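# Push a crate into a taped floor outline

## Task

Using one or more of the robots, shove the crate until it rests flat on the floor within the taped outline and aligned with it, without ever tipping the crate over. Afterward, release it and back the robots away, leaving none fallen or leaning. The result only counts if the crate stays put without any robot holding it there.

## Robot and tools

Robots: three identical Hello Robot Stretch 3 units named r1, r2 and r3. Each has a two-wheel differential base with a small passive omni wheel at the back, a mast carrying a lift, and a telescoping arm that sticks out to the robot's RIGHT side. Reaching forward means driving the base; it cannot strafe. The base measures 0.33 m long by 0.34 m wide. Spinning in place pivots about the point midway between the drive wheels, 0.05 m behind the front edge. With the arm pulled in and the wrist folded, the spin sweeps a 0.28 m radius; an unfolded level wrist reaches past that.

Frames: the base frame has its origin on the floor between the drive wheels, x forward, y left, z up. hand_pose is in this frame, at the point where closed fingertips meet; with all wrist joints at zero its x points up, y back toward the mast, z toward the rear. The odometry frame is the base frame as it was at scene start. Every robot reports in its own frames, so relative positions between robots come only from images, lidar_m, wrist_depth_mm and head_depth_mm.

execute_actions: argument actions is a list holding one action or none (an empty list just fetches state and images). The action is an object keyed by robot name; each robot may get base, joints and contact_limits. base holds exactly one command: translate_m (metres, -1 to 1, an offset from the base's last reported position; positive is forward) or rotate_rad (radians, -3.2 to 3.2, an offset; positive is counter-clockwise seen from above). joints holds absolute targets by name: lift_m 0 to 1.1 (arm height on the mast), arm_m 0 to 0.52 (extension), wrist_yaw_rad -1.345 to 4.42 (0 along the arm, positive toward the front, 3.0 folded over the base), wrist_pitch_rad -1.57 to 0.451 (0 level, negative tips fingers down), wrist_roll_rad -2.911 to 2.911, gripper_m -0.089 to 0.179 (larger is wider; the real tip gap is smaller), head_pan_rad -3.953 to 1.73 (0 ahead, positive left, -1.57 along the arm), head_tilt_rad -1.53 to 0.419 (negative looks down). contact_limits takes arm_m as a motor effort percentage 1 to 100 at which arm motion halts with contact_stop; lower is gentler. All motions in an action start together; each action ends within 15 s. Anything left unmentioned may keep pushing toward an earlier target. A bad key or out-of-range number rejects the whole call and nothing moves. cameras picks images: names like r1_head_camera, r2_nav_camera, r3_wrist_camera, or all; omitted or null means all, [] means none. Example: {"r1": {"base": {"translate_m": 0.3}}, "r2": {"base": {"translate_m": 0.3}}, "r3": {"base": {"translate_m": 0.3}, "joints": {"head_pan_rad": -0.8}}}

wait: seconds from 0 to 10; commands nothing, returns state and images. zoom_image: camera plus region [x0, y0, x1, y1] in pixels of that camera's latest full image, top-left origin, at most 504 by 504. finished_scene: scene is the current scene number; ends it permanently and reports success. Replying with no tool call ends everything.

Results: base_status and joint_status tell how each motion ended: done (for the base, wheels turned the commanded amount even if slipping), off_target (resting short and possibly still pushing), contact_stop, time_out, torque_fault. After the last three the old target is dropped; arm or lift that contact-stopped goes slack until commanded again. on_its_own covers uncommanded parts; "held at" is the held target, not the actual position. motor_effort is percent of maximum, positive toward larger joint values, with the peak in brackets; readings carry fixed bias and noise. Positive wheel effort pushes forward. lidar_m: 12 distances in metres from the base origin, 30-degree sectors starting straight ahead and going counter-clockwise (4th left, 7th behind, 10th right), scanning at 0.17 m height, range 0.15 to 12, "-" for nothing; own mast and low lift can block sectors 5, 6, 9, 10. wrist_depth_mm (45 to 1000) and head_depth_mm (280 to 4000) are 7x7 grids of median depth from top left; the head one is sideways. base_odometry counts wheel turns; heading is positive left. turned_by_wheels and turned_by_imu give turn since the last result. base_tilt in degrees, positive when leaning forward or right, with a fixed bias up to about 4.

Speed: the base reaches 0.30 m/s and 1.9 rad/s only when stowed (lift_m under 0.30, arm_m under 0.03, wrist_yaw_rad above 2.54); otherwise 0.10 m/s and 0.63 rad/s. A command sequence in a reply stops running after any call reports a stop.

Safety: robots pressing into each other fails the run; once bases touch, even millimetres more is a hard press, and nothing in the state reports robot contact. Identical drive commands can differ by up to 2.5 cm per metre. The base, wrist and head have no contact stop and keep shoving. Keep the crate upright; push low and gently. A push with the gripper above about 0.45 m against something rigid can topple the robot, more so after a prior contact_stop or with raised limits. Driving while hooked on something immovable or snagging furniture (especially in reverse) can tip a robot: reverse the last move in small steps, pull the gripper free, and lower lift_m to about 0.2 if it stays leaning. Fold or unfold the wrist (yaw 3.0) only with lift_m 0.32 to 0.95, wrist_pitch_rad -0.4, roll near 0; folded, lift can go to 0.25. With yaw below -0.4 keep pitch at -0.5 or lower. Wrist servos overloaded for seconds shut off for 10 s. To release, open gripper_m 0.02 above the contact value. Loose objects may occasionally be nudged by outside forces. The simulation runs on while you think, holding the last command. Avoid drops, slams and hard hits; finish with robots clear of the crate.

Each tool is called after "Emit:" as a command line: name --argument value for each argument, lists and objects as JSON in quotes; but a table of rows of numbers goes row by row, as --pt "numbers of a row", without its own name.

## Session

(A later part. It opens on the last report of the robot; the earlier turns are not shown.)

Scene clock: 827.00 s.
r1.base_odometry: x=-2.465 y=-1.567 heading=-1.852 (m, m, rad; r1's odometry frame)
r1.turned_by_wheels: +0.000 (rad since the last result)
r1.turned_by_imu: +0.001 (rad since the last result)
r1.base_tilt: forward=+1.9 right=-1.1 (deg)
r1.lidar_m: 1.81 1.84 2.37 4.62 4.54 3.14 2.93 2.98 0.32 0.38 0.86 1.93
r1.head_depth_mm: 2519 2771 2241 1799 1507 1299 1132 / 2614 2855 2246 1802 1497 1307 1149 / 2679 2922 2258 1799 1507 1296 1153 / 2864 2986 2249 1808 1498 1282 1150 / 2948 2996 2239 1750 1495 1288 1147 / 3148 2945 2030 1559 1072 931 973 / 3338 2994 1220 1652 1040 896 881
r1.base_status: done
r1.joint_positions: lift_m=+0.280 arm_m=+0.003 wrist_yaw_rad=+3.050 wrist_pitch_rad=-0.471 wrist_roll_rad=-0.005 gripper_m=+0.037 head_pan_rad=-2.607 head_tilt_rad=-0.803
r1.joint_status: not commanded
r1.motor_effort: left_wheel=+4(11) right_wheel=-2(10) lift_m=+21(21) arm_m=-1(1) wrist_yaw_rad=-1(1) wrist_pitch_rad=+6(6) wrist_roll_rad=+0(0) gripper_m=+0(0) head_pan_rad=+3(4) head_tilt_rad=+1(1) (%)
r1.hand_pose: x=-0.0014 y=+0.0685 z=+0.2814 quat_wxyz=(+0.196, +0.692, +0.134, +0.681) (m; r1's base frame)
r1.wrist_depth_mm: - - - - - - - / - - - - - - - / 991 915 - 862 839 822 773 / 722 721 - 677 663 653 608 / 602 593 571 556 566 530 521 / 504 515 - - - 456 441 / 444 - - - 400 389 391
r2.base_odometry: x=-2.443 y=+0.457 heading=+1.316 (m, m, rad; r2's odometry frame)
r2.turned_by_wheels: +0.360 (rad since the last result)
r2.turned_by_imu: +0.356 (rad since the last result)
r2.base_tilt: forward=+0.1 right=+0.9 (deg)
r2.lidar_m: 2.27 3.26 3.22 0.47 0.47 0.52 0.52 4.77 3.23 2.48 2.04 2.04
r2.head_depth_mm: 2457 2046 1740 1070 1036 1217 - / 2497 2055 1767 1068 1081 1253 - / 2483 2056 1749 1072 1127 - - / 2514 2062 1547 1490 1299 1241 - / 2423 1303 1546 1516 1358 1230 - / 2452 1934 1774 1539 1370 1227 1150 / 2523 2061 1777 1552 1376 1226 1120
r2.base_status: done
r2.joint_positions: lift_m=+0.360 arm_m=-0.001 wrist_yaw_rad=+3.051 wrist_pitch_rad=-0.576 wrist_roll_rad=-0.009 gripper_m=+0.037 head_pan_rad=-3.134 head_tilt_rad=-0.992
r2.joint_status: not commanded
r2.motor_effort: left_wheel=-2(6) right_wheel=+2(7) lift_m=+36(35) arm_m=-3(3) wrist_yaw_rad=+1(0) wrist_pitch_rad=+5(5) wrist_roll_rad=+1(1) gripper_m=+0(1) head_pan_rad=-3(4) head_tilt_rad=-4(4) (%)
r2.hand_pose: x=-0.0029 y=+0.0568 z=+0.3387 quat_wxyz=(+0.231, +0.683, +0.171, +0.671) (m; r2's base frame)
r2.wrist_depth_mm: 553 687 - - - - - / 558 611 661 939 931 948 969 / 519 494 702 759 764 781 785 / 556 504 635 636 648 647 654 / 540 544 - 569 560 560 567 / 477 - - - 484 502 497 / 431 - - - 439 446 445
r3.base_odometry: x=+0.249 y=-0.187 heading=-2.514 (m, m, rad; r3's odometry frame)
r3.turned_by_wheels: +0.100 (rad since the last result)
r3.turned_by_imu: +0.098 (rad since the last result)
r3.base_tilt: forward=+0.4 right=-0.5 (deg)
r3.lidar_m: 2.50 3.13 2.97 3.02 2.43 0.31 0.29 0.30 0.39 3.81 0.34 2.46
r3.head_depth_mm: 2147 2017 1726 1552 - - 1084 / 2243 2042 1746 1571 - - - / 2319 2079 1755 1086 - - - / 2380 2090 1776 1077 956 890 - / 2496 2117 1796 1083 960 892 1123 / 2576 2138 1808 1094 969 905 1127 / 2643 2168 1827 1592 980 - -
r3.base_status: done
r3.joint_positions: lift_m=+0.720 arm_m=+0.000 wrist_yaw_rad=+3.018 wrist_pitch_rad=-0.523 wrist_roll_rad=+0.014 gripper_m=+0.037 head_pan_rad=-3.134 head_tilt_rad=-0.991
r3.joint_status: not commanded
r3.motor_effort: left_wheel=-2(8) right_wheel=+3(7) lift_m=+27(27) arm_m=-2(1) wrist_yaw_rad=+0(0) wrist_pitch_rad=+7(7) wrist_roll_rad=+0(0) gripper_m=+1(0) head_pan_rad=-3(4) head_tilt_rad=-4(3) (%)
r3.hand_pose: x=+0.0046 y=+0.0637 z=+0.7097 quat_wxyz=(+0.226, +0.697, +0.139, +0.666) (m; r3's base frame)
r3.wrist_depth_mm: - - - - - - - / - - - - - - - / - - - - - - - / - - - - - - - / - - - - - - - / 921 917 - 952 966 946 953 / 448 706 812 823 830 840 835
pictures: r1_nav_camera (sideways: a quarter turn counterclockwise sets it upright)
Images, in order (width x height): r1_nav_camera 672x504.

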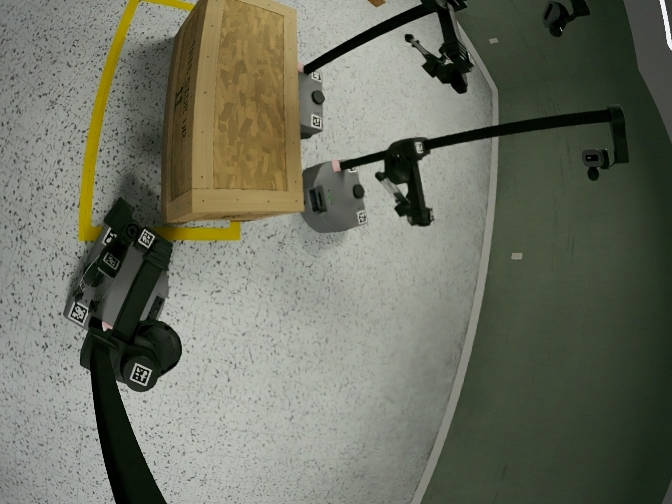

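Emit:
execute_actions --actions '[]'

Scene clock: 843.23 s.
r1.base_odometry: x=-2.465 y=-1.567 heading=-1.852 (m, m, rad; r1's odometry frame)
r1.turned_by_wheels: +0.000 (rad since the last result)
r1.turned_by_imu: +0.000 (rad since the last result)
r1.base_tilt: forward=+1.9 right=-1.0 (deg)
r1.lidar_m: 1.81 1.84 2.38 4.61 4.56 3.11 2.93 2.97 0.32 0.38 0.85 1.92
r1.head_depth_mm: 2501 2728 2275 1810 1502 1304 1141 / 2594 2862 2296 1807 1515 1295 1151 / 2708 2924 2258 1802 1512 1292 1150 / 2850 2971 2247 1814 1499 1287 1154 / 2985 2954 2238 1754 1490 1288 1153 / 3197 2975 2037 1585 1074 933 973 / 3334 3018 1223 1650 1036 897 879
r1.base_status: done
r1.joint_positions: lift_m=+0.280 arm_m=+0.003 wrist_yaw_rad=+3.050 wrist_pitch_rad=-0.471 wrist_roll_rad=-0.005 gripper_m=+0.037 head_pan_rad=-2.607 head_tilt_rad=-0.803
r1.joint_status: not commanded
r1.motor_effort: left_wheel=+4(11) right_wheel=-2(10) lift_m=+21(21) arm_m=-1(1) wrist_yaw_rad=+1(1) wrist_pitch_rad=+6(6) wrist_roll_rad=+0(0) gripper_m=+0(0) head_pan_rad=+3(4) head_tilt_rad=+0(1) (%)
r1.hand_pose: x=-0.0014 y=+0.0685 z=+0.2814 quat_wxyz=(+0.196, +0.692, +0.134, +0.681) (m; r1's base frame)
r1.wrist_depth_mm: - - - - - - - / - - - - - - - / - 934 - 861 831 807 785 / 739 724 - 668 655 635 612 / 603 579 562 553 554 522 521 / 505 514 - - - 449 444 / 441 - - - 399 390 386
r2.base_odometry: x=-2.443 y=+0.457 heading=+1.316 (m, m, rad; r2's odometry frame)
r2.turned_by_wheels: +0.000 (rad since the last result)
r2.turned_by_imu: +0.000 (rad since the last result)
r2.base_tilt: forward=+0.2 right=+0.9 (deg)
r2.lidar_m: 2.25 3.25 3.23 0.47 0.47 0.52 0.52 4.79 3.24 2.48 2.05 2.03
r2.head_depth_mm: 2486 2064 1754 1067 1032 1222 - / 2474 2058 1756 1073 1084 1260 - / 2481 2068 1740 1076 1131 - - / 2467 2071 1544 1492 1299 1249 - / 2447 1310 1541 1504 1370 1226 - / 2449 1924 1787 1531 1375 1230 1144 / 2539 2093 1780 1543 1378 1235 1117
r2.base_status: done
r2.joint_positions: lift_m=+0.360 arm_m=-0.001 wrist_yaw_rad=+3.051 wrist_pitch_rad=-0.576 wrist_roll_rad=-0.009 gripper_m=+0.037 head_pan_rad=-3.134 head_tilt_rad=-0.992
r2.joint_status: not commanded
r2.motor_effort: left_wheel=-1(6) right_wheel=+3(7) lift_m=+36(35) arm_m=-3(3) wrist_yaw_rad=+0(0) wrist_pitch_rad=+5(5) wrist_roll_rad=+1(1) gripper_m=+1(1) head_pan_rad=-4(4) head_tilt_rad=-3(4) (%)
r2.hand_pose: x=-0.0029 y=+0.0568 z=+0.3387 quat_wxyz=(+0.231, +0.683, +0.171, +0.671) (m; r2's base frame)
r2.wrist_depth_mm: 552 681 - - - - - / 552 608 666 941 957 942 971 / 518 489 702 752 765 784 785 / 549 511 637 645 641 655 665 / 536 545 - 569 565 559 565 / 477 - - - 480 497 501 / 434 - - - 442 445 447
r3.base_odometry: x=+0.249 y=-0.187 heading=-2.514 (m, m, rad; r3's odometry frame)
r3.turned_by_wheels: +0.000 (rad since the last result)
r3.turned_by_imu: +0.000 (rad since the last result)
r3.base_tilt: forward=+0.4 right=-0.6 (deg)
r3.lidar_m: 2.51 3.17 2.98 3.02 2.43 0.31 0.29 0.30 0.39 3.80 0.34 2.46
r3.head_depth_mm: 2151 2010 1729 1543 - - 1084 / 2243 2052 1746 1576 - - - / 2303 2062 1771 1084 - - - / 2406 2103 1780 1076 954 891 - / 2475 2134 1794 1085 963 893 1124 / 2574 2135 1817 1095 969 905 1126 / 2646 2171 1835 1593 979 - -
r3.base_status: done
r3.joint_positions: lift_m=+0.720 arm_m=+0.000 wrist_yaw_rad=+3.018 wrist_pitch_rad=-0.523 wrist_roll_rad=+0.014 gripper_m=+0.037 head_pan_rad=-3.134 head_tilt_rad=-0.991
r3.joint_status: not commanded
r3.motor_effort: left_wheel=-2(8) right_wheel=+3(7) lift_m=+27(27) arm_m=-1(1) wrist_yaw_rad=+0(0) wrist_pitch_rad=+7(7) wrist_roll_rad=+0(0) gripper_m=+1(0) head_pan_rad=-3(4) head_tilt_rad=-4(3) (%)
r3.hand_pose: x=+0.0046 y=+0.0637 z=+0.7097 quat_wxyz=(+0.226, +0.697, +0.139, +0.666) (m; r3's base frame)
r3.wrist_depth_mm: - - - - - - - / - - - - - - - / - - - - - - - / - - - - - - - / - - - - - - - / 926 933 - 943 973 945 933 / 450 704 796 815 821 823 830
pictures: r1_head_camera (sideways: a quarter turn clockwise sets it upright), r1_nav_camera (sideways: a quarter turn counterclockwise sets it upright), r1_wrist_camera, r2_head_camera (sideways: a quarter turn clockwise sets it upright), r2_nav_camera (sideways: a quarter turn counterclockwise sets it upright), r2_wrist_camera, r3_head_camera (sideways: a quarter turn clockwise sets it upright), r3_nav_camera (sideways: a quarter turn counterclockwise sets it upright), r3_wrist_camera
Images, in order (width x height): r1_head_camera 896x504, r1_nav_camera 672x504, r1_wrist_camera 644x364, r2_head_camera 896x504, r2_nav_camera 672x504, r2_wrist_camera 644x364, r3_head_camera 896x504, r3_nav_camera 672x504, r3_wrist_camera 644x364.

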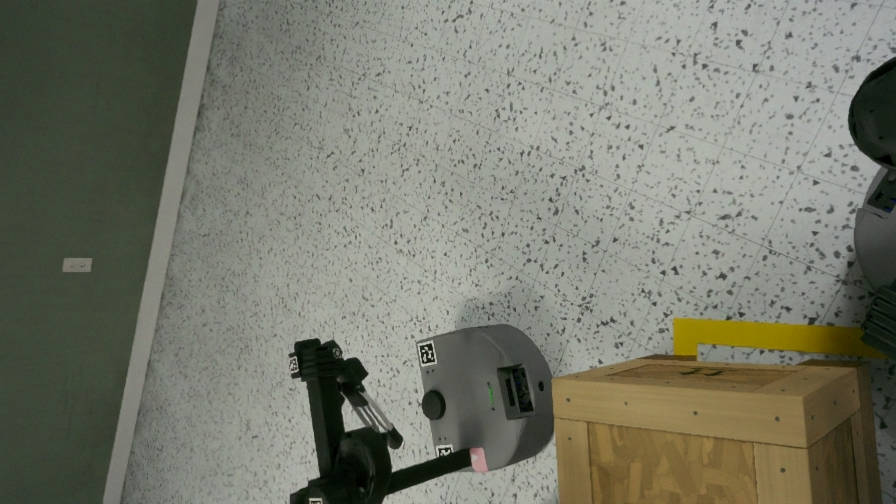

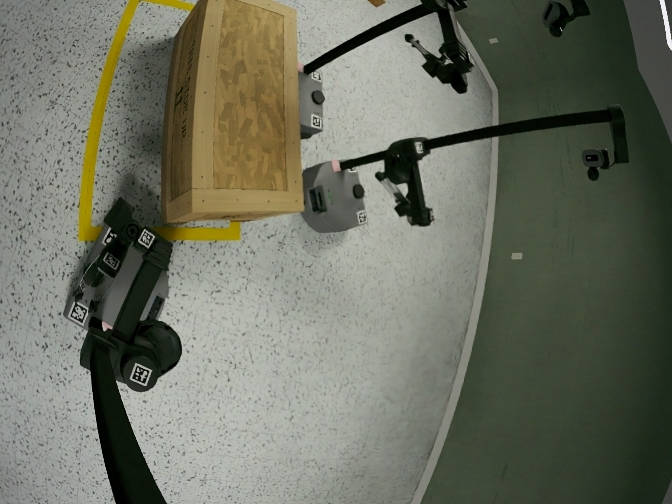

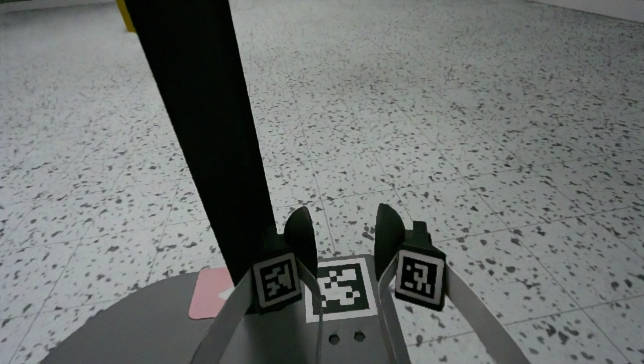

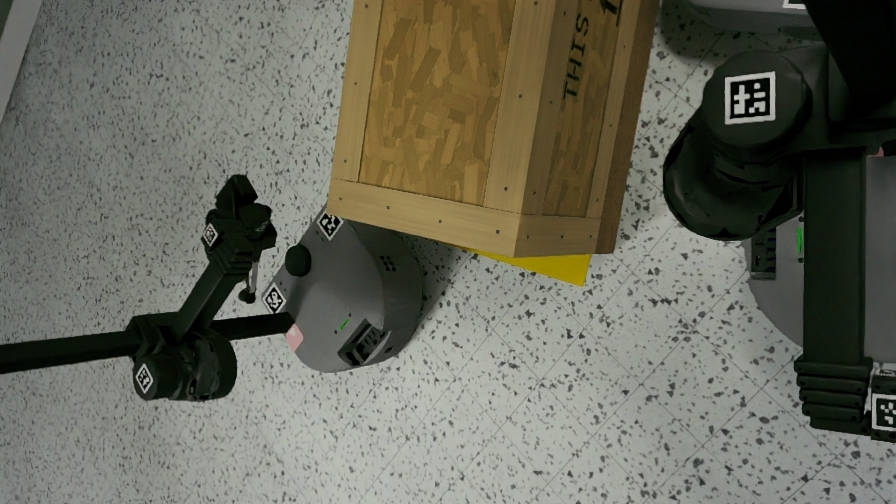

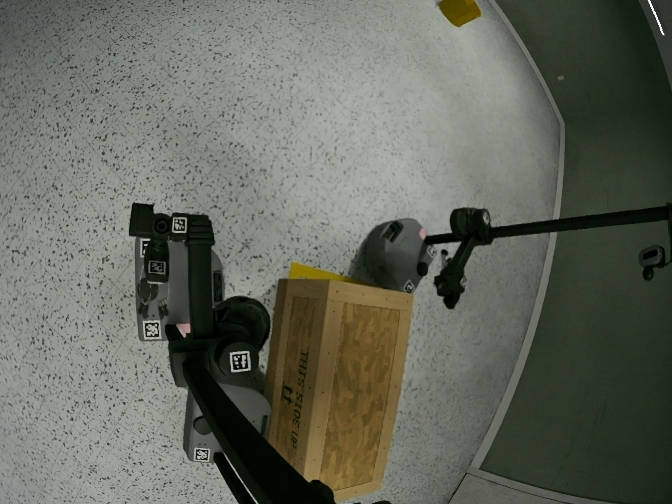

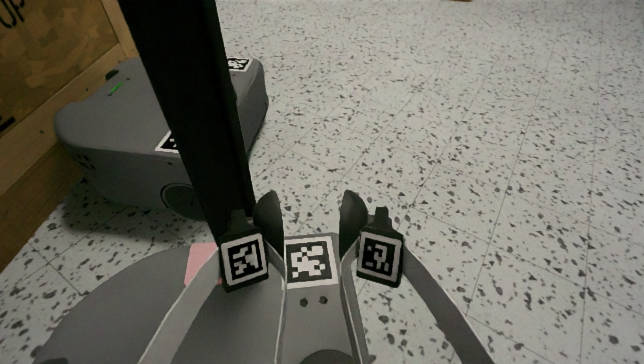

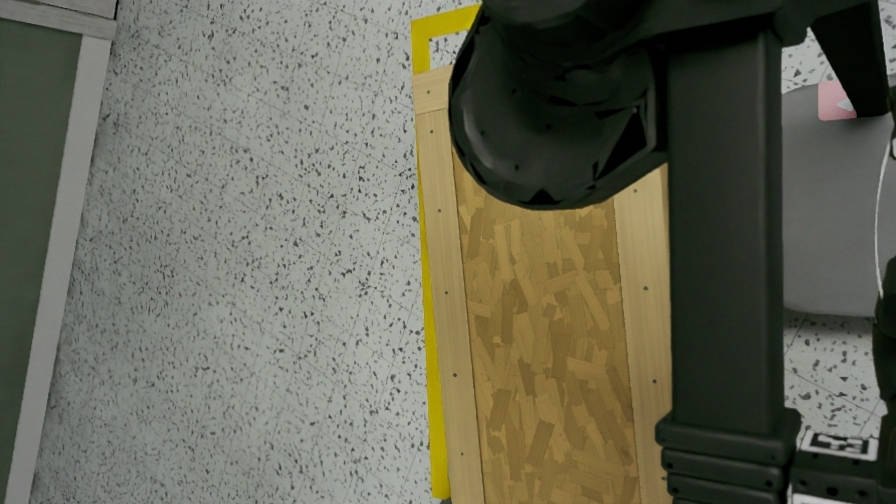

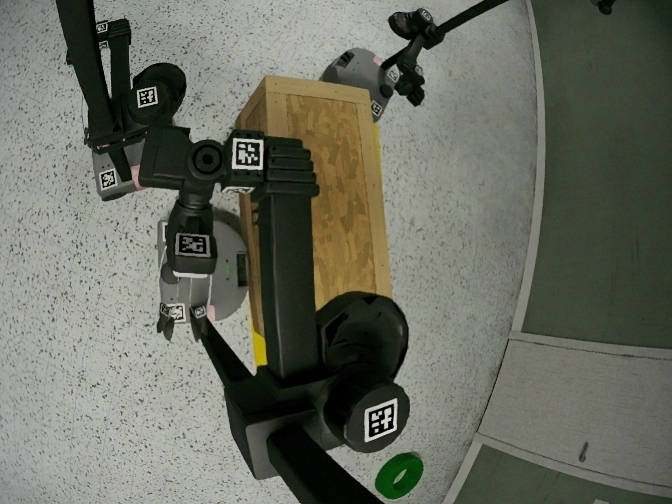

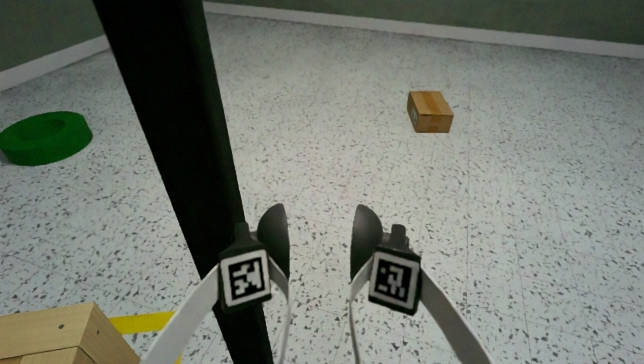

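Emit:
execute_actions --actions '[{"r1":{"base":{"translate_m":-0.38}},"r2":{"base":{"translate_m":-0.2}}}]' --cameras '[]'

Emit:
execute_actions --actions '[{"r1":{"base":{"rotate_rad":2.14},"joints":{"head_pan_rad":-3.14,"head_tilt_rad":-1.0}},"r2":{"base":{"rotate_rad":-0.22}}}]' --cameras '["r1_head_camera","r1_nav_camera","r2_head_camera","r2_nav_camera"]'

Scene clock: 852.43 s.
r1.base_odometry: x=-2.359 y=-1.202 heading=-1.852 (m, m, rad; r1's odometry frame)
r1.turned_by_wheels: +0.000 (rad since the last result)
r1.turned_by_imu: +0.001 (rad since the last result)
r1.base_tilt: forward=+1.8 right=-1.0 (deg)
r1.lidar_m: 2.19 2.23 2.87 2.43 2.44 2.73 2.56 2.59 0.79 0.39 0.37 2.30
r1.head_depth_mm: 2179 2435 2247 1813 1510 1297 1136 / 2285 2550 2257 1806 1511 1292 1150 / 2346 2612 2242 1813 1502 1290 1142 / 2457 2717 2233 1800 1491 1287 1150 / 2611 2865 2235 1809 1488 1292 1148 / 2718 3001 2232 1802 1490 1265 1123 / 2863 2989 2228 1784 1266 1153 1110
r1.base_status: done
r1.joint_positions: lift_m=+0.280 arm_m=+0.003 wrist_yaw_rad=+3.050 wrist_pitch_rad=-0.471 wrist_roll_rad=-0.005 gripper_m=+0.037 head_pan_rad=-2.607 head_tilt_rad=-0.803
r1.joint_status: not commanded
r1.motor_effort: left_wheel=+3(8) right_wheel=-1(9) lift_m=+21(21) arm_m=-1(1) wrist_yaw_rad=-1(0) wrist_pitch_rad=+6(6) wrist_roll_rad=+0(0) gripper_m=+0(0) head_pan_rad=+2(3) head_tilt_rad=+1(0) (%)
r1.hand_pose: x=-0.0014 y=+0.0685 z=+0.2814 quat_wxyz=(+0.196, +0.692, +0.134, +0.681) (m; r1's base frame)
r1.wrist_depth_mm: - - - - - - - / - - - - - - - / 982 922 - 872 822 801 794 / 732 734 - 676 668 643 617 / 601 592 571 561 559 529 527 / 494 505 - - - 450 440 / 448 - - - 408 390 389
r2.base_odometry: x=-2.494 y=+0.264 heading=+1.316 (m, m, rad; r2's odometry frame)
r2.turned_by_wheels: +0.000 (rad since the last result)
r2.turned_by_imu: -0.003 (rad since the last result)
r2.base_tilt: forward=+0.3 right=+0.9 (deg)
r2.lidar_m: 2.43 3.38 3.37 0.45 0.39 0.33 0.32 0.79 3.13 2.66 2.20 2.19
r2.head_depth_mm: 2388 2048 1742 1062 946 892 - / 2467 2066 1742 1069 953 890 - / 2478 2054 1758 1074 956 - - / 2478 2070 1768 1538 1317 1192 - / 2508 2064 1771 1521 1350 1224 - / 2516 2071 1789 1285 1264 1236 1142 / 2532 2088 1779 1279 1236 1234 1123
r2.base_status: done
r2.joint_positions: lift_m=+0.360 arm_m=-0.001 wrist_yaw_rad=+3.051 wrist_pitch_rad=-0.576 wrist_roll_rad=-0.009 gripper_m=+0.037 head_pan_rad=-3.134 head_tilt_rad=-0.992
r2.joint_status: not commanded
r2.motor_effort: left_wheel=+0(8) right_wheel=+3(3) lift_m=+36(36) arm_m=-3(3) wrist_yaw_rad=+0(0) wrist_pitch_rad=+5(5) wrist_roll_rad=+1(1) gripper_m=+1(0) head_pan_rad=-4(3) head_tilt_rad=-4(3) (%)
r2.hand_pose: x=-0.0029 y=+0.0568 z=+0.3387 quat_wxyz=(+0.231, +0.683, +0.171, +0.671) (m; r2's base frame)
r2.wrist_depth_mm: 342 432 - - - - - / 345 463 616 645 941 957 970 / 352 480 503 525 779 788 785 / 355 508 538 541 647 649 659 / 360 516 - 570 573 566 571 / 356 - - - 481 500 500 / 342 - - - 438 446 443
r3.base_odometry: x=+0.249 y=-0.187 heading=-2.514 (m, m, rad; r3's odometry frame)
r3.turned_by_wheels: +0.000 (rad since the last result)
r3.turned_by_imu: -0.001 (rad since the last result)
r3.base_tilt: forward=+0.4 right=-0.6 (deg)
r3.lidar_m: 2.50 3.18 2.98 3.02 2.44 0.31 0.29 0.30 0.39 0.35 2.62 2.46
r3.head_depth_mm: 2125 2018 1727 1542 - - 1082 / 2227 2037 1754 1579 - - - / 2300 2063 1765 1085 - - - / 2407 2087 1790 1077 954 891 - / 2485 2117 1803 1086 961 892 1122 / 2558 2139 1810 1094 970 900 1123 / 2673 2151 1835 1585 975 - -
r3.base_status: not commanded
r3.joint_positions: lift_m=+0.720 arm_m=+0.000 wrist_yaw_rad=+3.018 wrist_pitch_rad=-0.523 wrist_roll_rad=+0.014 gripper_m=+0.037 head_pan_rad=-3.134 head_tilt_rad=-0.991
r3.joint_status: not commanded
r3.motor_effort: left_wheel=-2(2) right_wheel=+3(3) lift_m=+27(26) arm_m=-2(2) wrist_yaw_rad=+0(1) wrist_pitch_rad=+7(7) wrist_roll_rad=+0(0) gripper_m=-1(0) head_pan_rad=-5(4) head_tilt_rad=-3(3) (%)
r3.hand_pose: x=+0.0046 y=+0.0637 z=+0.7097 quat_wxyz=(+0.226, +0.697, +0.139, +0.666) (m; r3's base frame)
r3.wrist_depth_mm: - - - - - - - / - - - - - - - / - - - - - - - / - - - - - - - / - - - - - - - / 947 934 - 936 982 946 940 / 444 691 809 833 827 827 834
pictures: none
No camera images: the call's "cameras" was empty. Leave "cameras" out to get every camera's image.

Scene clock: 855.00 s.
r1.base_odometry: x=-2.359 y=-1.202 heading=+0.288 (m, m, rad; r1's odometry frame)
r1.turned_by_wheels: +2.140 (rad since the last result)
r1.turned_by_imu: +2.139 (rad since the last result)
r1.base_tilt: forward=+1.9 right=-1.0 (deg)
r1.lidar_m: 2.45 2.70 2.55 2.62 0.79 0.39 0.37 2.29 2.18 2.23 2.92 2.43
r1.head_depth_mm: 2634 2124 1539 1421 1174 1211 1071 / 2598 2120 1330 1074 991 1233 1062 / 2611 2125 1243 1070 980 - - / 2605 2111 1234 1068 975 - - / 2557 2112 1737 1500 1326 1250 - / 2572 2105 1768 1525 1353 1213 - / 2557 2098 1768 1526 1350 1211 1090
r1.base_status: done
r1.joint_positions: lift_m=+0.280 arm_m=+0.003 wrist_yaw_rad=+3.050 wrist_pitch_rad=-0.471 wrist_roll_rad=-0.005 gripper_m=+0.037 head_pan_rad=-3.133 head_tilt_rad=-0.988
r1.joint_status: all done
r1.motor_effort: left_wheel=-2(11) right_wheel=+2(10) lift_m=+20(21) arm_m=-1(1) wrist_yaw_rad=+0(1) wrist_pitch_rad=+6(6) wrist_roll_rad=+0(0) gripper_m=+0(0) head_pan_rad=-3(24) head_tilt_rad=-5(17) (%)
r1.hand_pose: x=-0.0014 y=+0.0685 z=+0.2814 quat_wxyz=(+0.196, +0.692, +0.134, +0.681) (m; r1's base frame)
r1.wrist_depth_mm: - - - - - - - / - - - - - - - / 590 621 - 851 842 823 768 / 505 601 - 681 664 645 628 / 446 576 570 565 553 539 512 / 450 511 - - - 455 441 / 449 - - - 397 387 381
r2.base_odometry: x=-2.494 y=+0.264 heading=+1.096 (m, m, rad; r2's odometry frame)
r2.turned_by_wheels: -0.220 (rad since the last result)
r2.turned_by_imu: -0.219 (rad since the last result)
r2.base_tilt: forward=+0.2 right=+1.0 (deg)
r2.lidar_m: 2.25 2.99 3.37 0.45 0.48 0.34 0.32 0.33 3.13 3.24 2.29 2.19
r2.head_depth_mm: 2322 2046 1747 1070 947 1033 - / 2393 2050 1747 1070 955 940 - / 2464 2061 1765 1070 952 - - / 2462 2081 1757 1073 956 996 - / 2516 2086 1784 1507 1295 1213 - / 2499 2091 1779 1309 1258 1226 1143 / 2511 2084 1745 926 1230 1232 1117
r2.base_status: done
r2.joint_positions: lift_m=+0.360 arm_m=-0.001 wrist_yaw_rad=+3.051 wrist_pitch_rad=-0.576 wrist_roll_rad=-0.009 gripper_m=+0.037 head_pan_rad=-3.134 head_tilt_rad=-0.992
r2.joint_status: not commanded
r2.motor_effort: left_wheel=+3(8) right_wheel=-2(6) lift_m=+36(35) arm_m=-3(3) wrist_yaw_rad=+0(1) wrist_pitch_rad=+5(5) wrist_roll_rad=+1(1) gripper_m=+0(0) head_pan_rad=-3(3) head_tilt_rad=-4(3) (%)
r2.hand_pose: x=-0.0029 y=+0.0568 z=+0.3387 quat_wxyz=(+0.231, +0.683, +0.171, +0.671) (m; r2's base frame)
r2.wrist_depth_mm: 449 619 - - - - - / 438 598 608 917 947 954 957 / 428 505 501 744 767 761 778 / 420 516 505 633 649 643 664 / 407 547 - 554 564 567 573 / 392 - - - 477 491 501 / 362 - - - 439 443 446
r3.base_odometry: x=+0.249 y=-0.187 heading=-2.514 (m, m, rad; r3's odometry frame)
r3.turned_by_wheels: +0.000 (rad since the last result)
r3.turned_by_imu: +0.000 (rad since the last result)
r3.base_tilt: forward=+0.4 right=-0.6 (deg)
r3.lidar_m: 2.51 3.16 2.96 3.03 2.44 0.31 0.29 0.30 0.39 0.33 2.61 2.46
r3.head_depth_mm: 2153 2025 1724 1540 - - 1084 / 2256 2054 1745 1569 - - - / 2304 2072 1747 1090 - - - / 2408 2098 1767 1078 954 892 - / 2459 2097 1792 1086 962 895 1120 / 2563 2138 1802 1095 971 903 1116 / 2667 2179 1837 1594 975 - -
r3.base_status: not commanded
r3.joint_positions: lift_m=+0.720 arm_m=+0.000 wrist_yaw_rad=+3.018 wrist_pitch_rad=-0.523 wrist_roll_rad=+0.014 gripper_m=+0.037 head_pan_rad=-3.134 head_tilt_rad=-0.991
r3.joint_status: not commanded
r3.motor_effort: left_wheel=-2(2) right_wheel=+3(3) lift_m=+27(27) arm_m=-2(2) wrist_yaw_rad=-1(0) wrist_pitch_rad=+7(7) wrist_roll_rad=+0(0) gripper_m=+0(0) head_pan_rad=-3(4) head_tilt_rad=-3(3) (%)
r3.hand_pose: x=+0.0046 y=+0.0637 z=+0.7097 quat_wxyz=(+0.226, +0.697, +0.139, +0.666) (m; r3's base frame)
r3.wrist_depth_mm: - - - - - - - / - - - - - - - / - - - - - - - / - - - - - - - / - - - - - - - / 912 927 - 937 974 947 952 / 446 698 815 826 830 848 839
pictures: r1_head_camera (sideways: a quarter turn clockwise sets it upright), r1_nav_camera (sideways: a quarter turn counterclockwise sets it upright), r2_head_camera (sideways: a quarter turn clockwise sets it upright), r2_nav_camera (sideways: a quarter turn counterclockwise sets it upright)
Images, in order (width x height): r1_head_camera 896x504, r1_nav_camera 672x504, r2_head_camera 896x504, r2_nav_camera 672x504.

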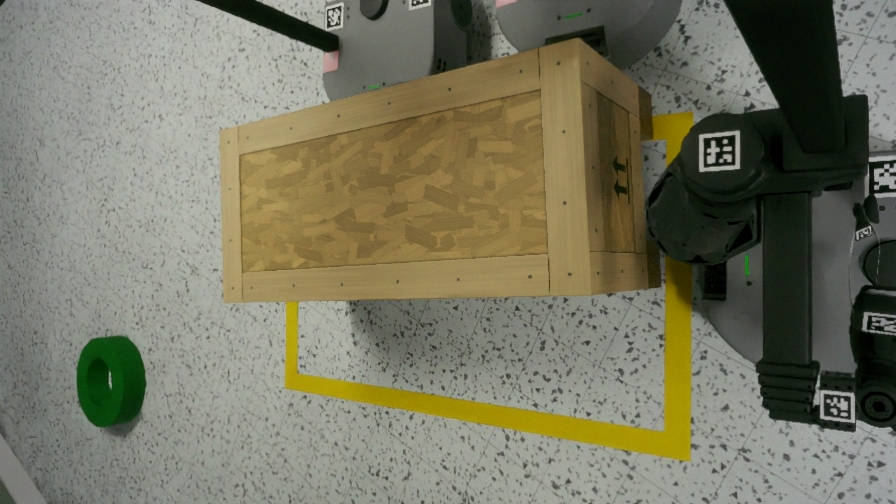

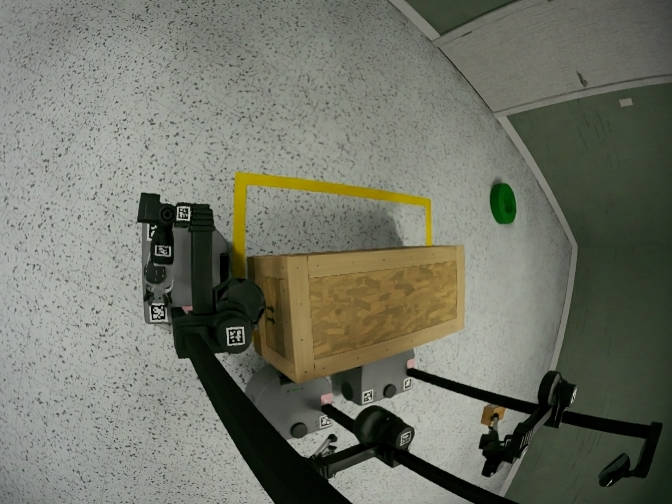

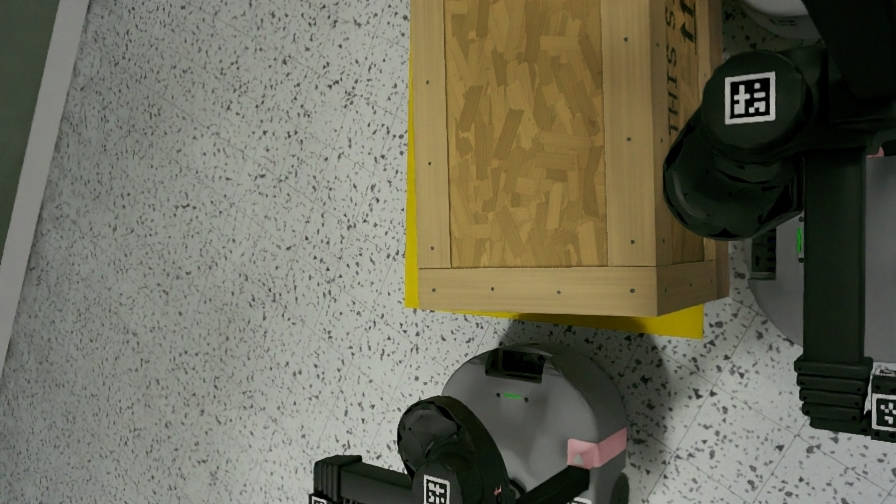

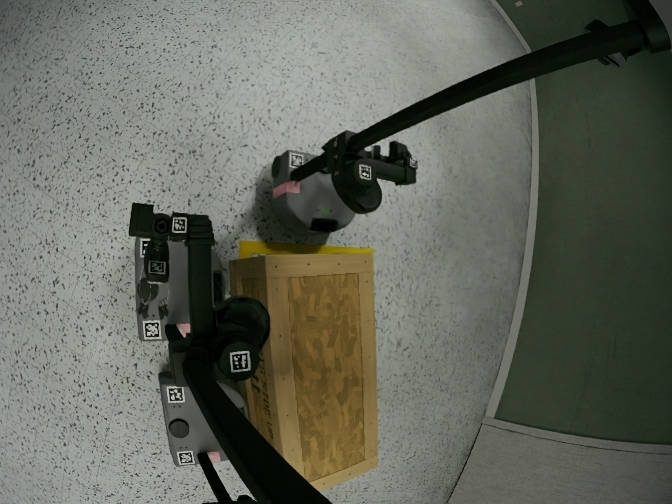

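Emit:
execute_actions --actions '[{"r1":{"base":{"translate_m":-0.08},"joints":{"lift_m":0.55}},"r2":{"base":{"translate_m":-0.035}}}]' --cameras '[]'

Emit:
execute_actions --actions '[{"r1":{"base":{"translate_m":-0.09}},"r2":{"base":{"translate_m":-0.11}},"r3":{"base":{"translate_m":-0.10}}}]' --cameras '["r1_head_camera","r1_nav_camera","r2_head_camera","r2_nav_camera"]'

Scene clock: 863.57 s.
r1.base_odometry: x=-2.436 y=-1.225 heading=+0.288 (m, m, rad; r1's odometry frame)
r1.turned_by_wheels: +0.000 (rad since the last result)
r1.turned_by_imu: +0.000 (rad since the last result)
r1.base_tilt: forward=+1.9 right=-1.1 (deg)
r1.lidar_m: 2.52 2.73 2.59 2.64 0.43 0.31 0.29 2.24 2.15 2.20 2.87 2.51
r1.head_depth_mm: 2628 2142 1741 1399 1150 1103 - / 2601 2122 1329 1079 961 - - / 2629 2103 1243 1070 981 - - / 2628 2099 1244 1074 962 - - / 2621 2123 1737 1510 1326 1231 - / 2571 2122 1771 1532 1358 1235 1102 / 2588 2093 1767 1531 1352 1222 -
r1.base_status: done
r1.joint_positions: lift_m=+0.550 arm_m=+0.003 wrist_yaw_rad=+3.050 wrist_pitch_rad=-0.471 wrist_roll_rad=-0.005 gripper_m=+0.037 head_pan_rad=-3.133 head_tilt_rad=-0.989
r1.joint_status: all done
r1.motor_effort: left_wheel=-2(15) right_wheel=+2(7) lift_m=+39(41) arm_m=-1(1) wrist_yaw_rad=+0(1) wrist_pitch_rad=+6(6) wrist_roll_rad=+0(0) gripper_m=+0(0) head_pan_rad=-2(1) head_tilt_rad=-5(5) (%)
r1.hand_pose: x=-0.0014 y=+0.0685 z=+0.5506 quat_wxyz=(+0.196, +0.692, +0.134, +0.681) (m; r1's base frame)
r1.wrist_depth_mm: - - - - - - - / - 631 - - - - - / - - - - - - - / - - - - - - - / 420 690 737 929 940 884 893 / 365 500 721 798 726 768 746 / 334 474 665 687 659 654 651
r2.base_odometry: x=-2.509 y=+0.233 heading=+1.096 (m, m, rad; r2's odometry frame)
r2.turned_by_wheels: +0.000 (rad since the last result)
r2.turned_by_imu: -0.001 (rad since the last result)
r2.base_tilt: forward=+0.2 right=+1.0 (deg)
r2.lidar_m: 2.28 3.03 3.38 0.45 0.43 0.30 0.29 0.30 3.11 3.29 2.33 2.21
r2.head_depth_mm: 2307 2039 1746 1068 945 978 - / 2383 2073 1750 1067 953 889 - / 2436 2063 1769 1068 951 - - / 2483 2068 1760 1074 952 894 - / 2520 2057 1763 1552 1200 1195 - / 2500 2087 743 1545 1206 1233 1147 / 2495 2033 662 1525 1183 1234 1114
r2.base_status: done
r2.joint_positions: lift_m=+0.360 arm_m=-0.001 wrist_yaw_rad=+3.051 wrist_pitch_rad=-0.576 wrist_roll_rad=-0.009 gripper_m=+0.037 head_pan_rad=-3.134 head_tilt_rad=-0.992
r2.joint_status: not commanded
r2.motor_effort: left_wheel=+2(5) right_wheel=-1(7) lift_m=+35(36) arm_m=-3(3) wrist_yaw_rad=+0(0) wrist_pitch_rad=+5(5) wrist_roll_rad=+1(1) gripper_m=+0(1) head_pan_rad=-3(3) head_tilt_rad=-4(3) (%)
r2.hand_pose: x=-0.0029 y=+0.0568 z=+0.3387 quat_wxyz=(+0.231, +0.683, +0.171, +0.671) (m; r2's base frame)
r2.wrist_depth_mm: 395 543 - - - - - / 390 568 611 886 942 940 980 / 381 507 500 693 762 782 775 / 370 530 502 604 644 652 651 / 362 529 - 567 568 561 564 / 345 - - - 481 496 494 / 322 - - - 440 444 443
r3.base_odometry: x=+0.249 y=-0.187 heading=-2.514 (m, m, rad; r3's odometry frame)
r3.turned_by_wheels: +0.000 (rad since the last result)
r3.turned_by_imu: -0.001 (rad since the last result)
r3.base_tilt: forward=+0.4 right=-0.6 (deg)
r3.lidar_m: 2.50 3.17 2.97 3.02 2.43 0.31 0.29 0.30 0.39 0.33 2.61 2.46
r3.head_depth_mm: 2154 2030 1721 1533 - - 1082 / 2255 2063 1766 1571 - - - / 2323 2069 1769 1085 - - - / 2386 2089 1784 1080 952 890 - / 2478 2122 1799 1090 962 893 1121 / 2561 2137 1818 1094 966 904 1106 / 2628 2169 1838 1595 977 - -
r3.base_status: not commanded
r3.joint_positions: lift_m=+0.720 arm_m=+0.000 wrist_yaw_rad=+3.018 wrist_pitch_rad=-0.523 wrist_roll_rad=+0.014 gripper_m=+0.037 head_pan_rad=-3.134 head_tilt_rad=-0.991
r3.joint_status: not commanded
r3.motor_effort: left_wheel=-2(2) right_wheel=+3(3) lift_m=+27(27) arm_m=-2(1) wrist_yaw_rad=-1(0) wrist_pitch_rad=+7(7) wrist_roll_rad=+0(0) gripper_m=+1(0) head_pan_rad=-4(4) head_tilt_rad=-2(4) (%)
r3.hand_pose: x=+0.0046 y=+0.0637 z=+0.7097 quat_wxyz=(+0.226, +0.697, +0.139, +0.666) (m; r3's base frame)
r3.wrist_depth_mm: - - - - - - - / - - - - - - - / - - - - - - - / - - - - - - - / - - - - - - - / 927 929 - 933 976 940 953 / 447 698 821 824 834 827 834
pictures: none
No camera images: the call's "cameras" was empty. Leave "cameras" out to get every camera's image.

Scene clock: 866.77 s.
r1.base_odometry: x=-2.522 y=-1.250 heading=+0.289 (m, m, rad; r1's odometry frame)
r1.turned_by_wheels: +0.001 (rad since the last result)
r1.turned_by_imu: +0.295 (rad since the last result)
r1.base_tilt: forward=+1.9 right=-1.0 (deg)
r1.lidar_m: 3.07 2.62 2.62 2.98 0.31 0.27 0.27 2.13 2.13 2.42 4.03 2.54
r1.head_depth_mm: 2606 2145 1250 1074 962 965 - / 2604 2128 1246 1083 964 - - / 2608 2110 1272 1072 980 - - / 2594 2098 1773 1552 973 - - / 2513 2107 1780 1545 1351 1250 - / 2358 2106 1754 1532 1351 1239 1105 / 2184 2068 1767 1522 1348 1223 -
r1.base_status: translate_m off_target (by the wheels' count: -0.0899 of -0.0900)
r1.joint_positions: lift_m=+0.550 arm_m=+0.003 wrist_yaw_rad=+3.051 wrist_pitch_rad=-0.471 wrist_roll_rad=-0.005 gripper_m=+0.037 head_pan_rad=-3.134 head_tilt_rad=-0.990
r1.joint_status: not commanded
r1.on_its_own: right_wheel is at rest, and its effort (-41) is outside its rest range (-18 to +18)
r1.motor_effort: left_wheel=+11(89) right_wheel=-41(75) lift_m=+38(39) arm_m=-1(1) wrist_yaw_rad=-2(1) wrist_pitch_rad=+6(6) wrist_roll_rad=+0(0) gripper_m=+0(0) head_pan_rad=-1(1) head_tilt_rad=-4(5) (%)
r1.hand_pose: x=-0.0015 y=+0.0685 z=+0.5507 quat_wxyz=(+0.196, +0.692, +0.134, +0.681) (m; r1's base frame)
r1.wrist_depth_mm: 437 501 504 - - - - / 431 473 580 - - - - / - - - - - - - / 861 923 - - - - - / 422 420 471 938 953 888 890 / 357 366 493 790 770 775 760 / 306 367 600 685 677 634 659
r2.base_odometry: x=-2.560 y=+0.135 heading=+1.096 (m, m, rad; r2's odometry frame)
r2.turned_by_wheels: -0.001 (rad since the last result)
r2.turned_by_imu: -0.008 (rad since the last result)
r2.base_tilt: forward=+0.3 right=+0.9 (deg)
r2.lidar_m: 2.37 3.14 3.42 0.46 0.38 0.29 0.28 0.29 3.05 3.45 2.44 2.30
r2.head_depth_mm: 2263 2063 1751 1068 948 887 - / 2325 2052 1756 1071 948 875 - / 2394 2062 1757 1073 952 - - / 2491 2081 1760 1074 956 897 - / 2506 2086 1771 1542 1182 1196 - / 2526 2077 709 1293 1200 1194 1144 / 2518 2085 694 649 1170 1208 1116
r2.base_status: translate_m off_target (by the wheels' count: -0.1096 of -0.1100)
r2.joint_positions: lift_m=+0.360 arm_m=-0.001 wrist_yaw_rad=+3.051 wrist_pitch_rad=-0.576 wrist_roll_rad=-0.009 gripper_m=+0.037 head_pan_rad=-3.134 head_tilt_rad=-0.992
r2.joint_status: not commanded
r2.on_its_own: left_wheel is at rest, and its effort (-61) is outside its rest range (-18 to +18); right_wheel is at rest, and its effort (-39) is outside its rest range (-18 to +18)
r2.motor_effort: left_wheel=-61(84) right_wheel=-39(67) lift_m=+36(36) arm_m=-3(3) wrist_yaw_rad=+0(0) wrist_pitch_rad=+4(5) wrist_roll_rad=+1(1) gripper_m=+0(0) head_pan_rad=-3(3) head_tilt_rad=-2(4) (%)
r2.hand_pose: x=-0.0029 y=+0.0568 z=+0.3387 quat_wxyz=(+0.231, +0.683, +0.171, +0.671) (m; r2's base frame)
r2.wrist_depth_mm: 345 459 - - - - - / 343 488 612 840 930 952 951 / 346 481 505 541 766 769 785 / 344 513 516 550 644 658 668 / 342 499 - 568 561 564 564 / 335 - - - 476 497 496 / 302 - - - 439 443 446
r3.base_odometry: x=+0.330 y=-0.128 heading=-2.515 (m, m, rad; r3's odometry frame)
r3.turned_by_wheels: -0.001 (rad since the last result)
r3.turned_by_imu: +0.010 (rad since the last result)
r3.base_tilt: forward=+0.4 right=-0.6 (deg)
r3.lidar_m: 2.58 3.17 2.99 3.07 2.35 0.29 0.28 0.29 0.40 0.35 2.67 2.52
r3.head_depth_mm: 2080 2024 1733 1536 - - 1081 / 2178 2049 1752 1576 - - - / 2275 2074 1766 1567 - - - / 2354 2092 1772 1076 953 885 - / 2454 2123 1794 1084 964 890 1121 / 2541 2141 1807 1092 972 903 1105 / 2618 2178 1827 1103 975 - -
r3.base_status: translate_m off_target (by the wheels' count: -0.0997 of -0.1000)
r3.joint_positions: lift_m=+0.720 arm_m=+0.000 wrist_yaw_rad=+3.019 wrist_pitch_rad=-0.523 wrist_roll_rad=+0.014 gripper_m=+0.037 head_pan_rad=-3.134 head_tilt_rad=-0.991
r3.joint_status: not commanded
r3.on_its_own: left_wheel is at rest, and its effort (-53) is outside its rest range (-18 to +18); right_wheel is at rest, and its effort (-33) is outside its rest range (-18 to +18)
r3.motor_effort: left_wheel=-53(91) right_wheel=-33(82) lift_m=+26(27) arm_m=-2(1) wrist_yaw_rad=+0(0) wrist_pitch_rad=+7(7) wrist_roll_rad=+0(0) gripper_m=-1(0) head_pan_rad=-4(4) head_tilt_rad=-3(3) (%)
r3.hand_pose: x=+0.0045 y=+0.0637 z=+0.7097 quat_wxyz=(+0.226, +0.697, +0.139, +0.666) (m; r3's base frame)
r3.wrist_depth_mm: - - - - - - - / - - - - - - - / - - - - - - - / - - - - - - - / - - - - - - - / 923 931 - 946 968 931 947 / 449 496 807 827 835 836 835
pictures: r1_head_camera (sideways: a quarter turn clockwise sets it upright), r1_nav_camera (sideways: a quarter turn counterclockwise sets it upright), r2_head_camera (sideways: a quarter turn clockwise sets it upright), r2_nav_camera (sideways: a quarter turn counterclockwise sets it upright)
Images, in order (width x height): r1_head_camera 896x504, r1_nav_camera 672x504, r2_head_camera 896x504, r2_nav_camera 672x504.

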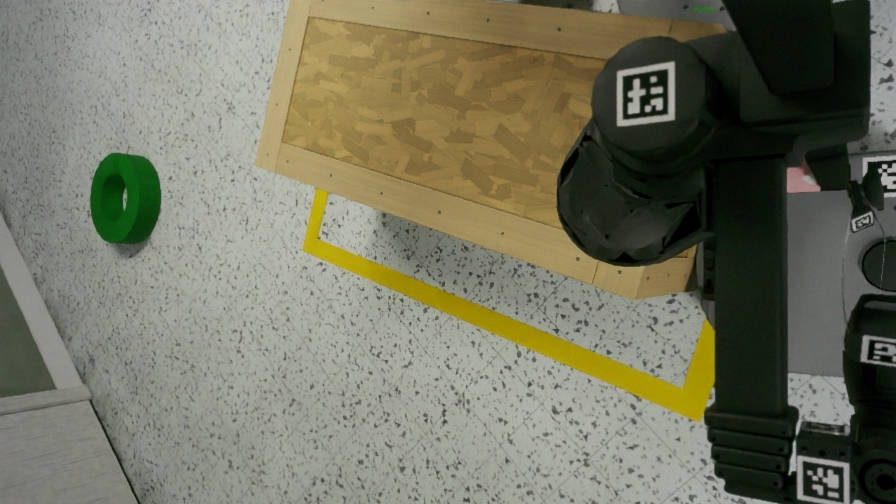

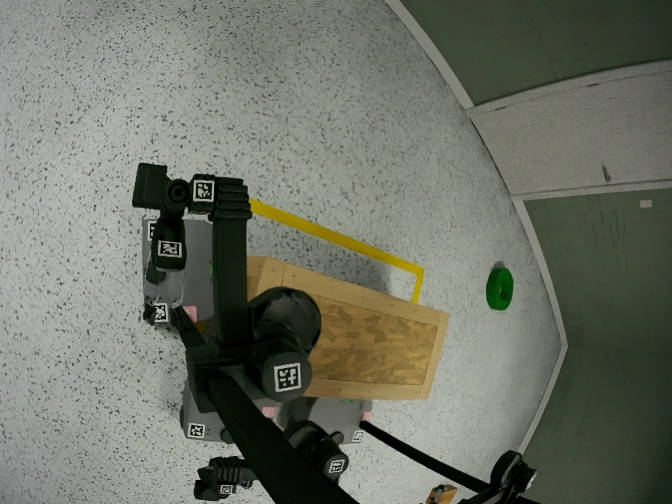

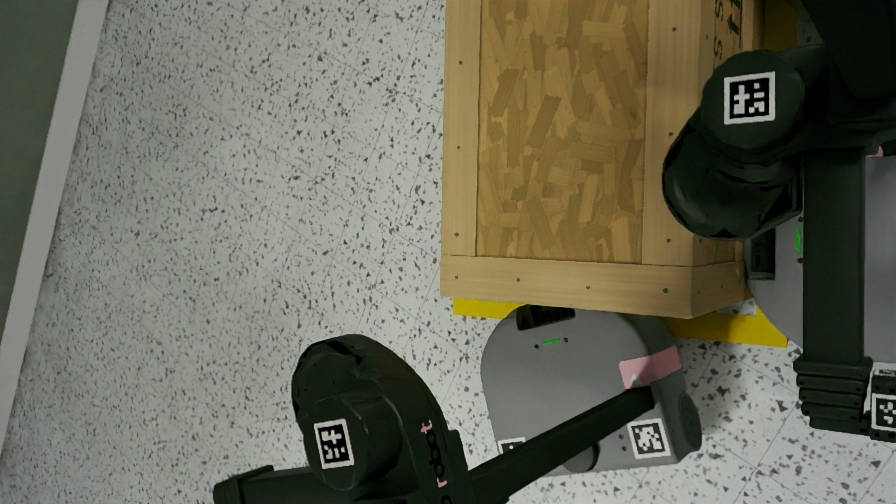

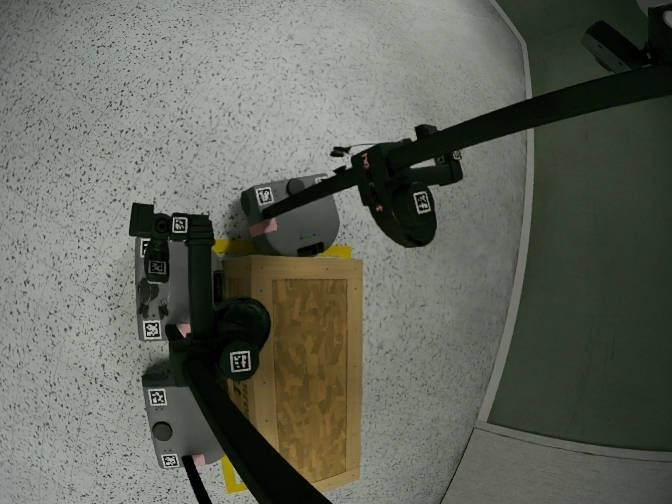

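Emit:
execute_actions --actions '[{"r1":{"base":{"translate_m":0.25},"joints":{"lift_m":0.28,"head_pan_rad":-3.4}},"r2":{"base":{"translate_m":0.008}},"r3":{"base":{"translate_m":0.008}}}]' --cameras '["r1_head_camera","r2_head_camera"]'

Scene clock: 876.40 s.
r1.base_odometry: x=-2.283 y=-1.179 heading=+0.289 (m, m, rad; r1's odometry frame)
r1.turned_by_wheels: +0.000 (rad since the last result)
r1.turned_by_imu: -0.001 (rad since the last result)
r1.base_tilt: forward=+1.9 right=-1.1 (deg)
r1.lidar_m: 2.88 2.45 2.45 2.78 0.74 0.51 0.51 2.30 2.29 2.61 4.35 2.34
r1.head_depth_mm: 2512 2028 926 1280 1216 - 1099 / 2613 2124 1542 1444 1229 1254 1079 / 2593 1998 1262 1072 1250 1270 - / 2621 1468 1243 1073 1287 - - / 2603 2056 1234 1076 1273 1255 - / 2491 2118 1772 1511 1347 1206 - / 2542 2098 1760 1517 1348 1203 1088
r1.base_status: done
r1.joint_positions: lift_m=+0.280 arm_m=+0.003 wrist_yaw_rad=+3.051 wrist_pitch_rad=-0.471 wrist_roll_rad=-0.005 gripper_m=+0.037 head_pan_rad=-3.393 head_tilt_rad=-0.990
r1.joint_status: all done
r1.motor_effort: left_wheel=-1(15) right_wheel=+1(29) lift_m=+21(33) arm_m=-1(1) wrist_yaw_rad=-1(0) wrist_pitch_rad=+6(6) wrist_roll_rad=+0(0) gripper_m=+0(0) head_pan_rad=-1(19) head_tilt_rad=-4(5) (%)
r1.hand_pose: x=-0.0015 y=+0.0685 z=+0.2814 quat_wxyz=(+0.196, +0.692, +0.134, +0.681) (m; r1's base frame)
r1.wrist_depth_mm: - - - - - - - / - - - - - - - / 605 592 - 854 832 814 786 / 482 579 - 674 659 650 631 / 516 572 559 553 563 532 529 / 483 508 - - - 457 441 / 443 - - - 398 397 394
r2.base_odometry: x=-2.556 y=+0.142 heading=+1.096 (m, m, rad; r2's odometry frame)
r2.turned_by_wheels: +0.000 (rad since the last result)
r2.turned_by_imu: -0.001 (rad since the last result)
r2.base_tilt: forward=+0.3 right=+0.9 (deg)
r2.lidar_m: 2.36 3.11 3.43 0.46 0.39 0.29 0.28 0.30 0.59 3.44 2.42 2.30
r2.head_depth_mm: 2268 2046 1746 1062 951 887 - / 2342 2034 1748 1063 950 878 - / 2405 2065 1761 1069 952 - - / 2463 2066 1757 1079 954 895 - / 2505 2078 1764 1551 1340 1199 - / 2541 2087 1764 1547 1366 1232 1146 / 2519 2091 1772 1561 1201 1186 1114
r2.base_status: done
r2.joint_positions: lift_m=+0.360 arm_m=-0.001 wrist_yaw_rad=+3.051 wrist_pitch_rad=-0.576 wrist_roll_rad=-0.009 gripper_m=+0.037 head_pan_rad=-3.134 head_tilt_rad=-0.992
r2.joint_status: not commanded
r2.motor_effort: left_wheel=+0(50) right_wheel=+0(36) lift_m=+36(35) arm_m=-3(3) wrist_yaw_rad=+0(0) wrist_pitch_rad=+5(5) wrist_roll_rad=+1(1) gripper_m=+0(1) head_pan_rad=-2(4) head_tilt_rad=-3(3) (%)
r2.hand_pose: x=-0.0029 y=+0.0568 z=+0.3387 quat_wxyz=(+0.231, +0.683, +0.171, +0.671) (m; r2's base frame)
r2.wrist_depth_mm: 356 474 - - - - - / 357 505 623 854 929 942 974 / 352 497 496 547 753 776 806 / 346 518 515 553 650 659 663 / 348 525 - 568 571 560 561 / 343 - - - 481 496 499 / 310 - - - 442 444 437
r3.base_odometry: x=+0.324 y=-0.133 heading=-2.515 (m, m, rad; r3's odometry frame)
r3.turned_by_wheels: +0.000 (rad since the last result)
r3.turned_by_imu: -0.001 (rad since the last result)
r3.base_tilt: forward=+0.4 right=-0.6 (deg)
r3.lidar_m: 2.57 3.16 2.98 3.07 2.37 0.30 0.28 0.30 0.41 0.35 2.66 2.51
r3.head_depth_mm: 2101 2028 1726 1540 - - 1083 / 2215 2063 1754 1573 - - - / 2291 2064 1771 1088 - - - / 2375 2099 1783 1074 955 885 - / 2459 2126 1807 1086 959 895 1120 / 2550 2131 1817 1094 969 906 1101 / 2607 2161 1832 1105 977 - -
r3.base_status: done
r3.joint_positions: lift_m=+0.720 arm_m=+0.000 wrist_yaw_rad=+3.019 wrist_pitch_rad=-0.523 wrist_roll_rad=+0.014 gripper_m=+0.037 head_pan_rad=-3.134 head_tilt_rad=-0.991
r3.joint_status: not commanded
r3.motor_effort: left_wheel=+0(42) right_wheel=+0(30) lift_m=+26(27) arm_m=-1(1) wrist_yaw_rad=+1(1) wrist_pitch_rad=+7(7) wrist_roll_rad=+0(0) gripper_m=-1(1) head_pan_rad=-4(4) head_tilt_rad=-4(4) (%)
r3.hand_pose: x=+0.0045 y=+0.0637 z=+0.7097 quat_wxyz=(+0.226, +0.697, +0.139, +0.666) (m; r3's base frame)
r3.wrist_depth_mm: - - - - - - - / - - - - - - - / - - - - - - - / - - - - - - - / - - - - - - - / 934 929 - 921 961 951 951 / 444 509 808 847 824 826 833
pictures: r1_head_camera (sideways: a quarter turn clockwise sets it upright), r2_head_camera (sideways: a quarter turn clockwise sets it upright)
Images, in order (width x height): r1_head_camera 896x504, r2_head_camera 896x504.

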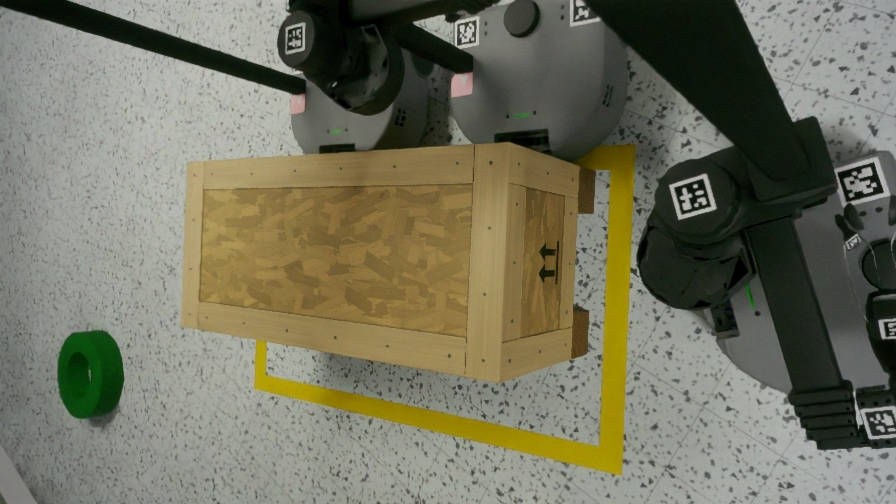

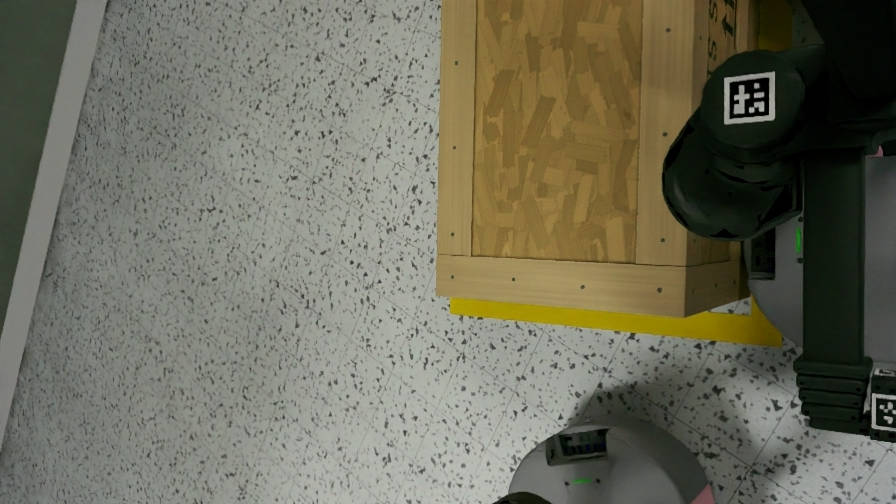

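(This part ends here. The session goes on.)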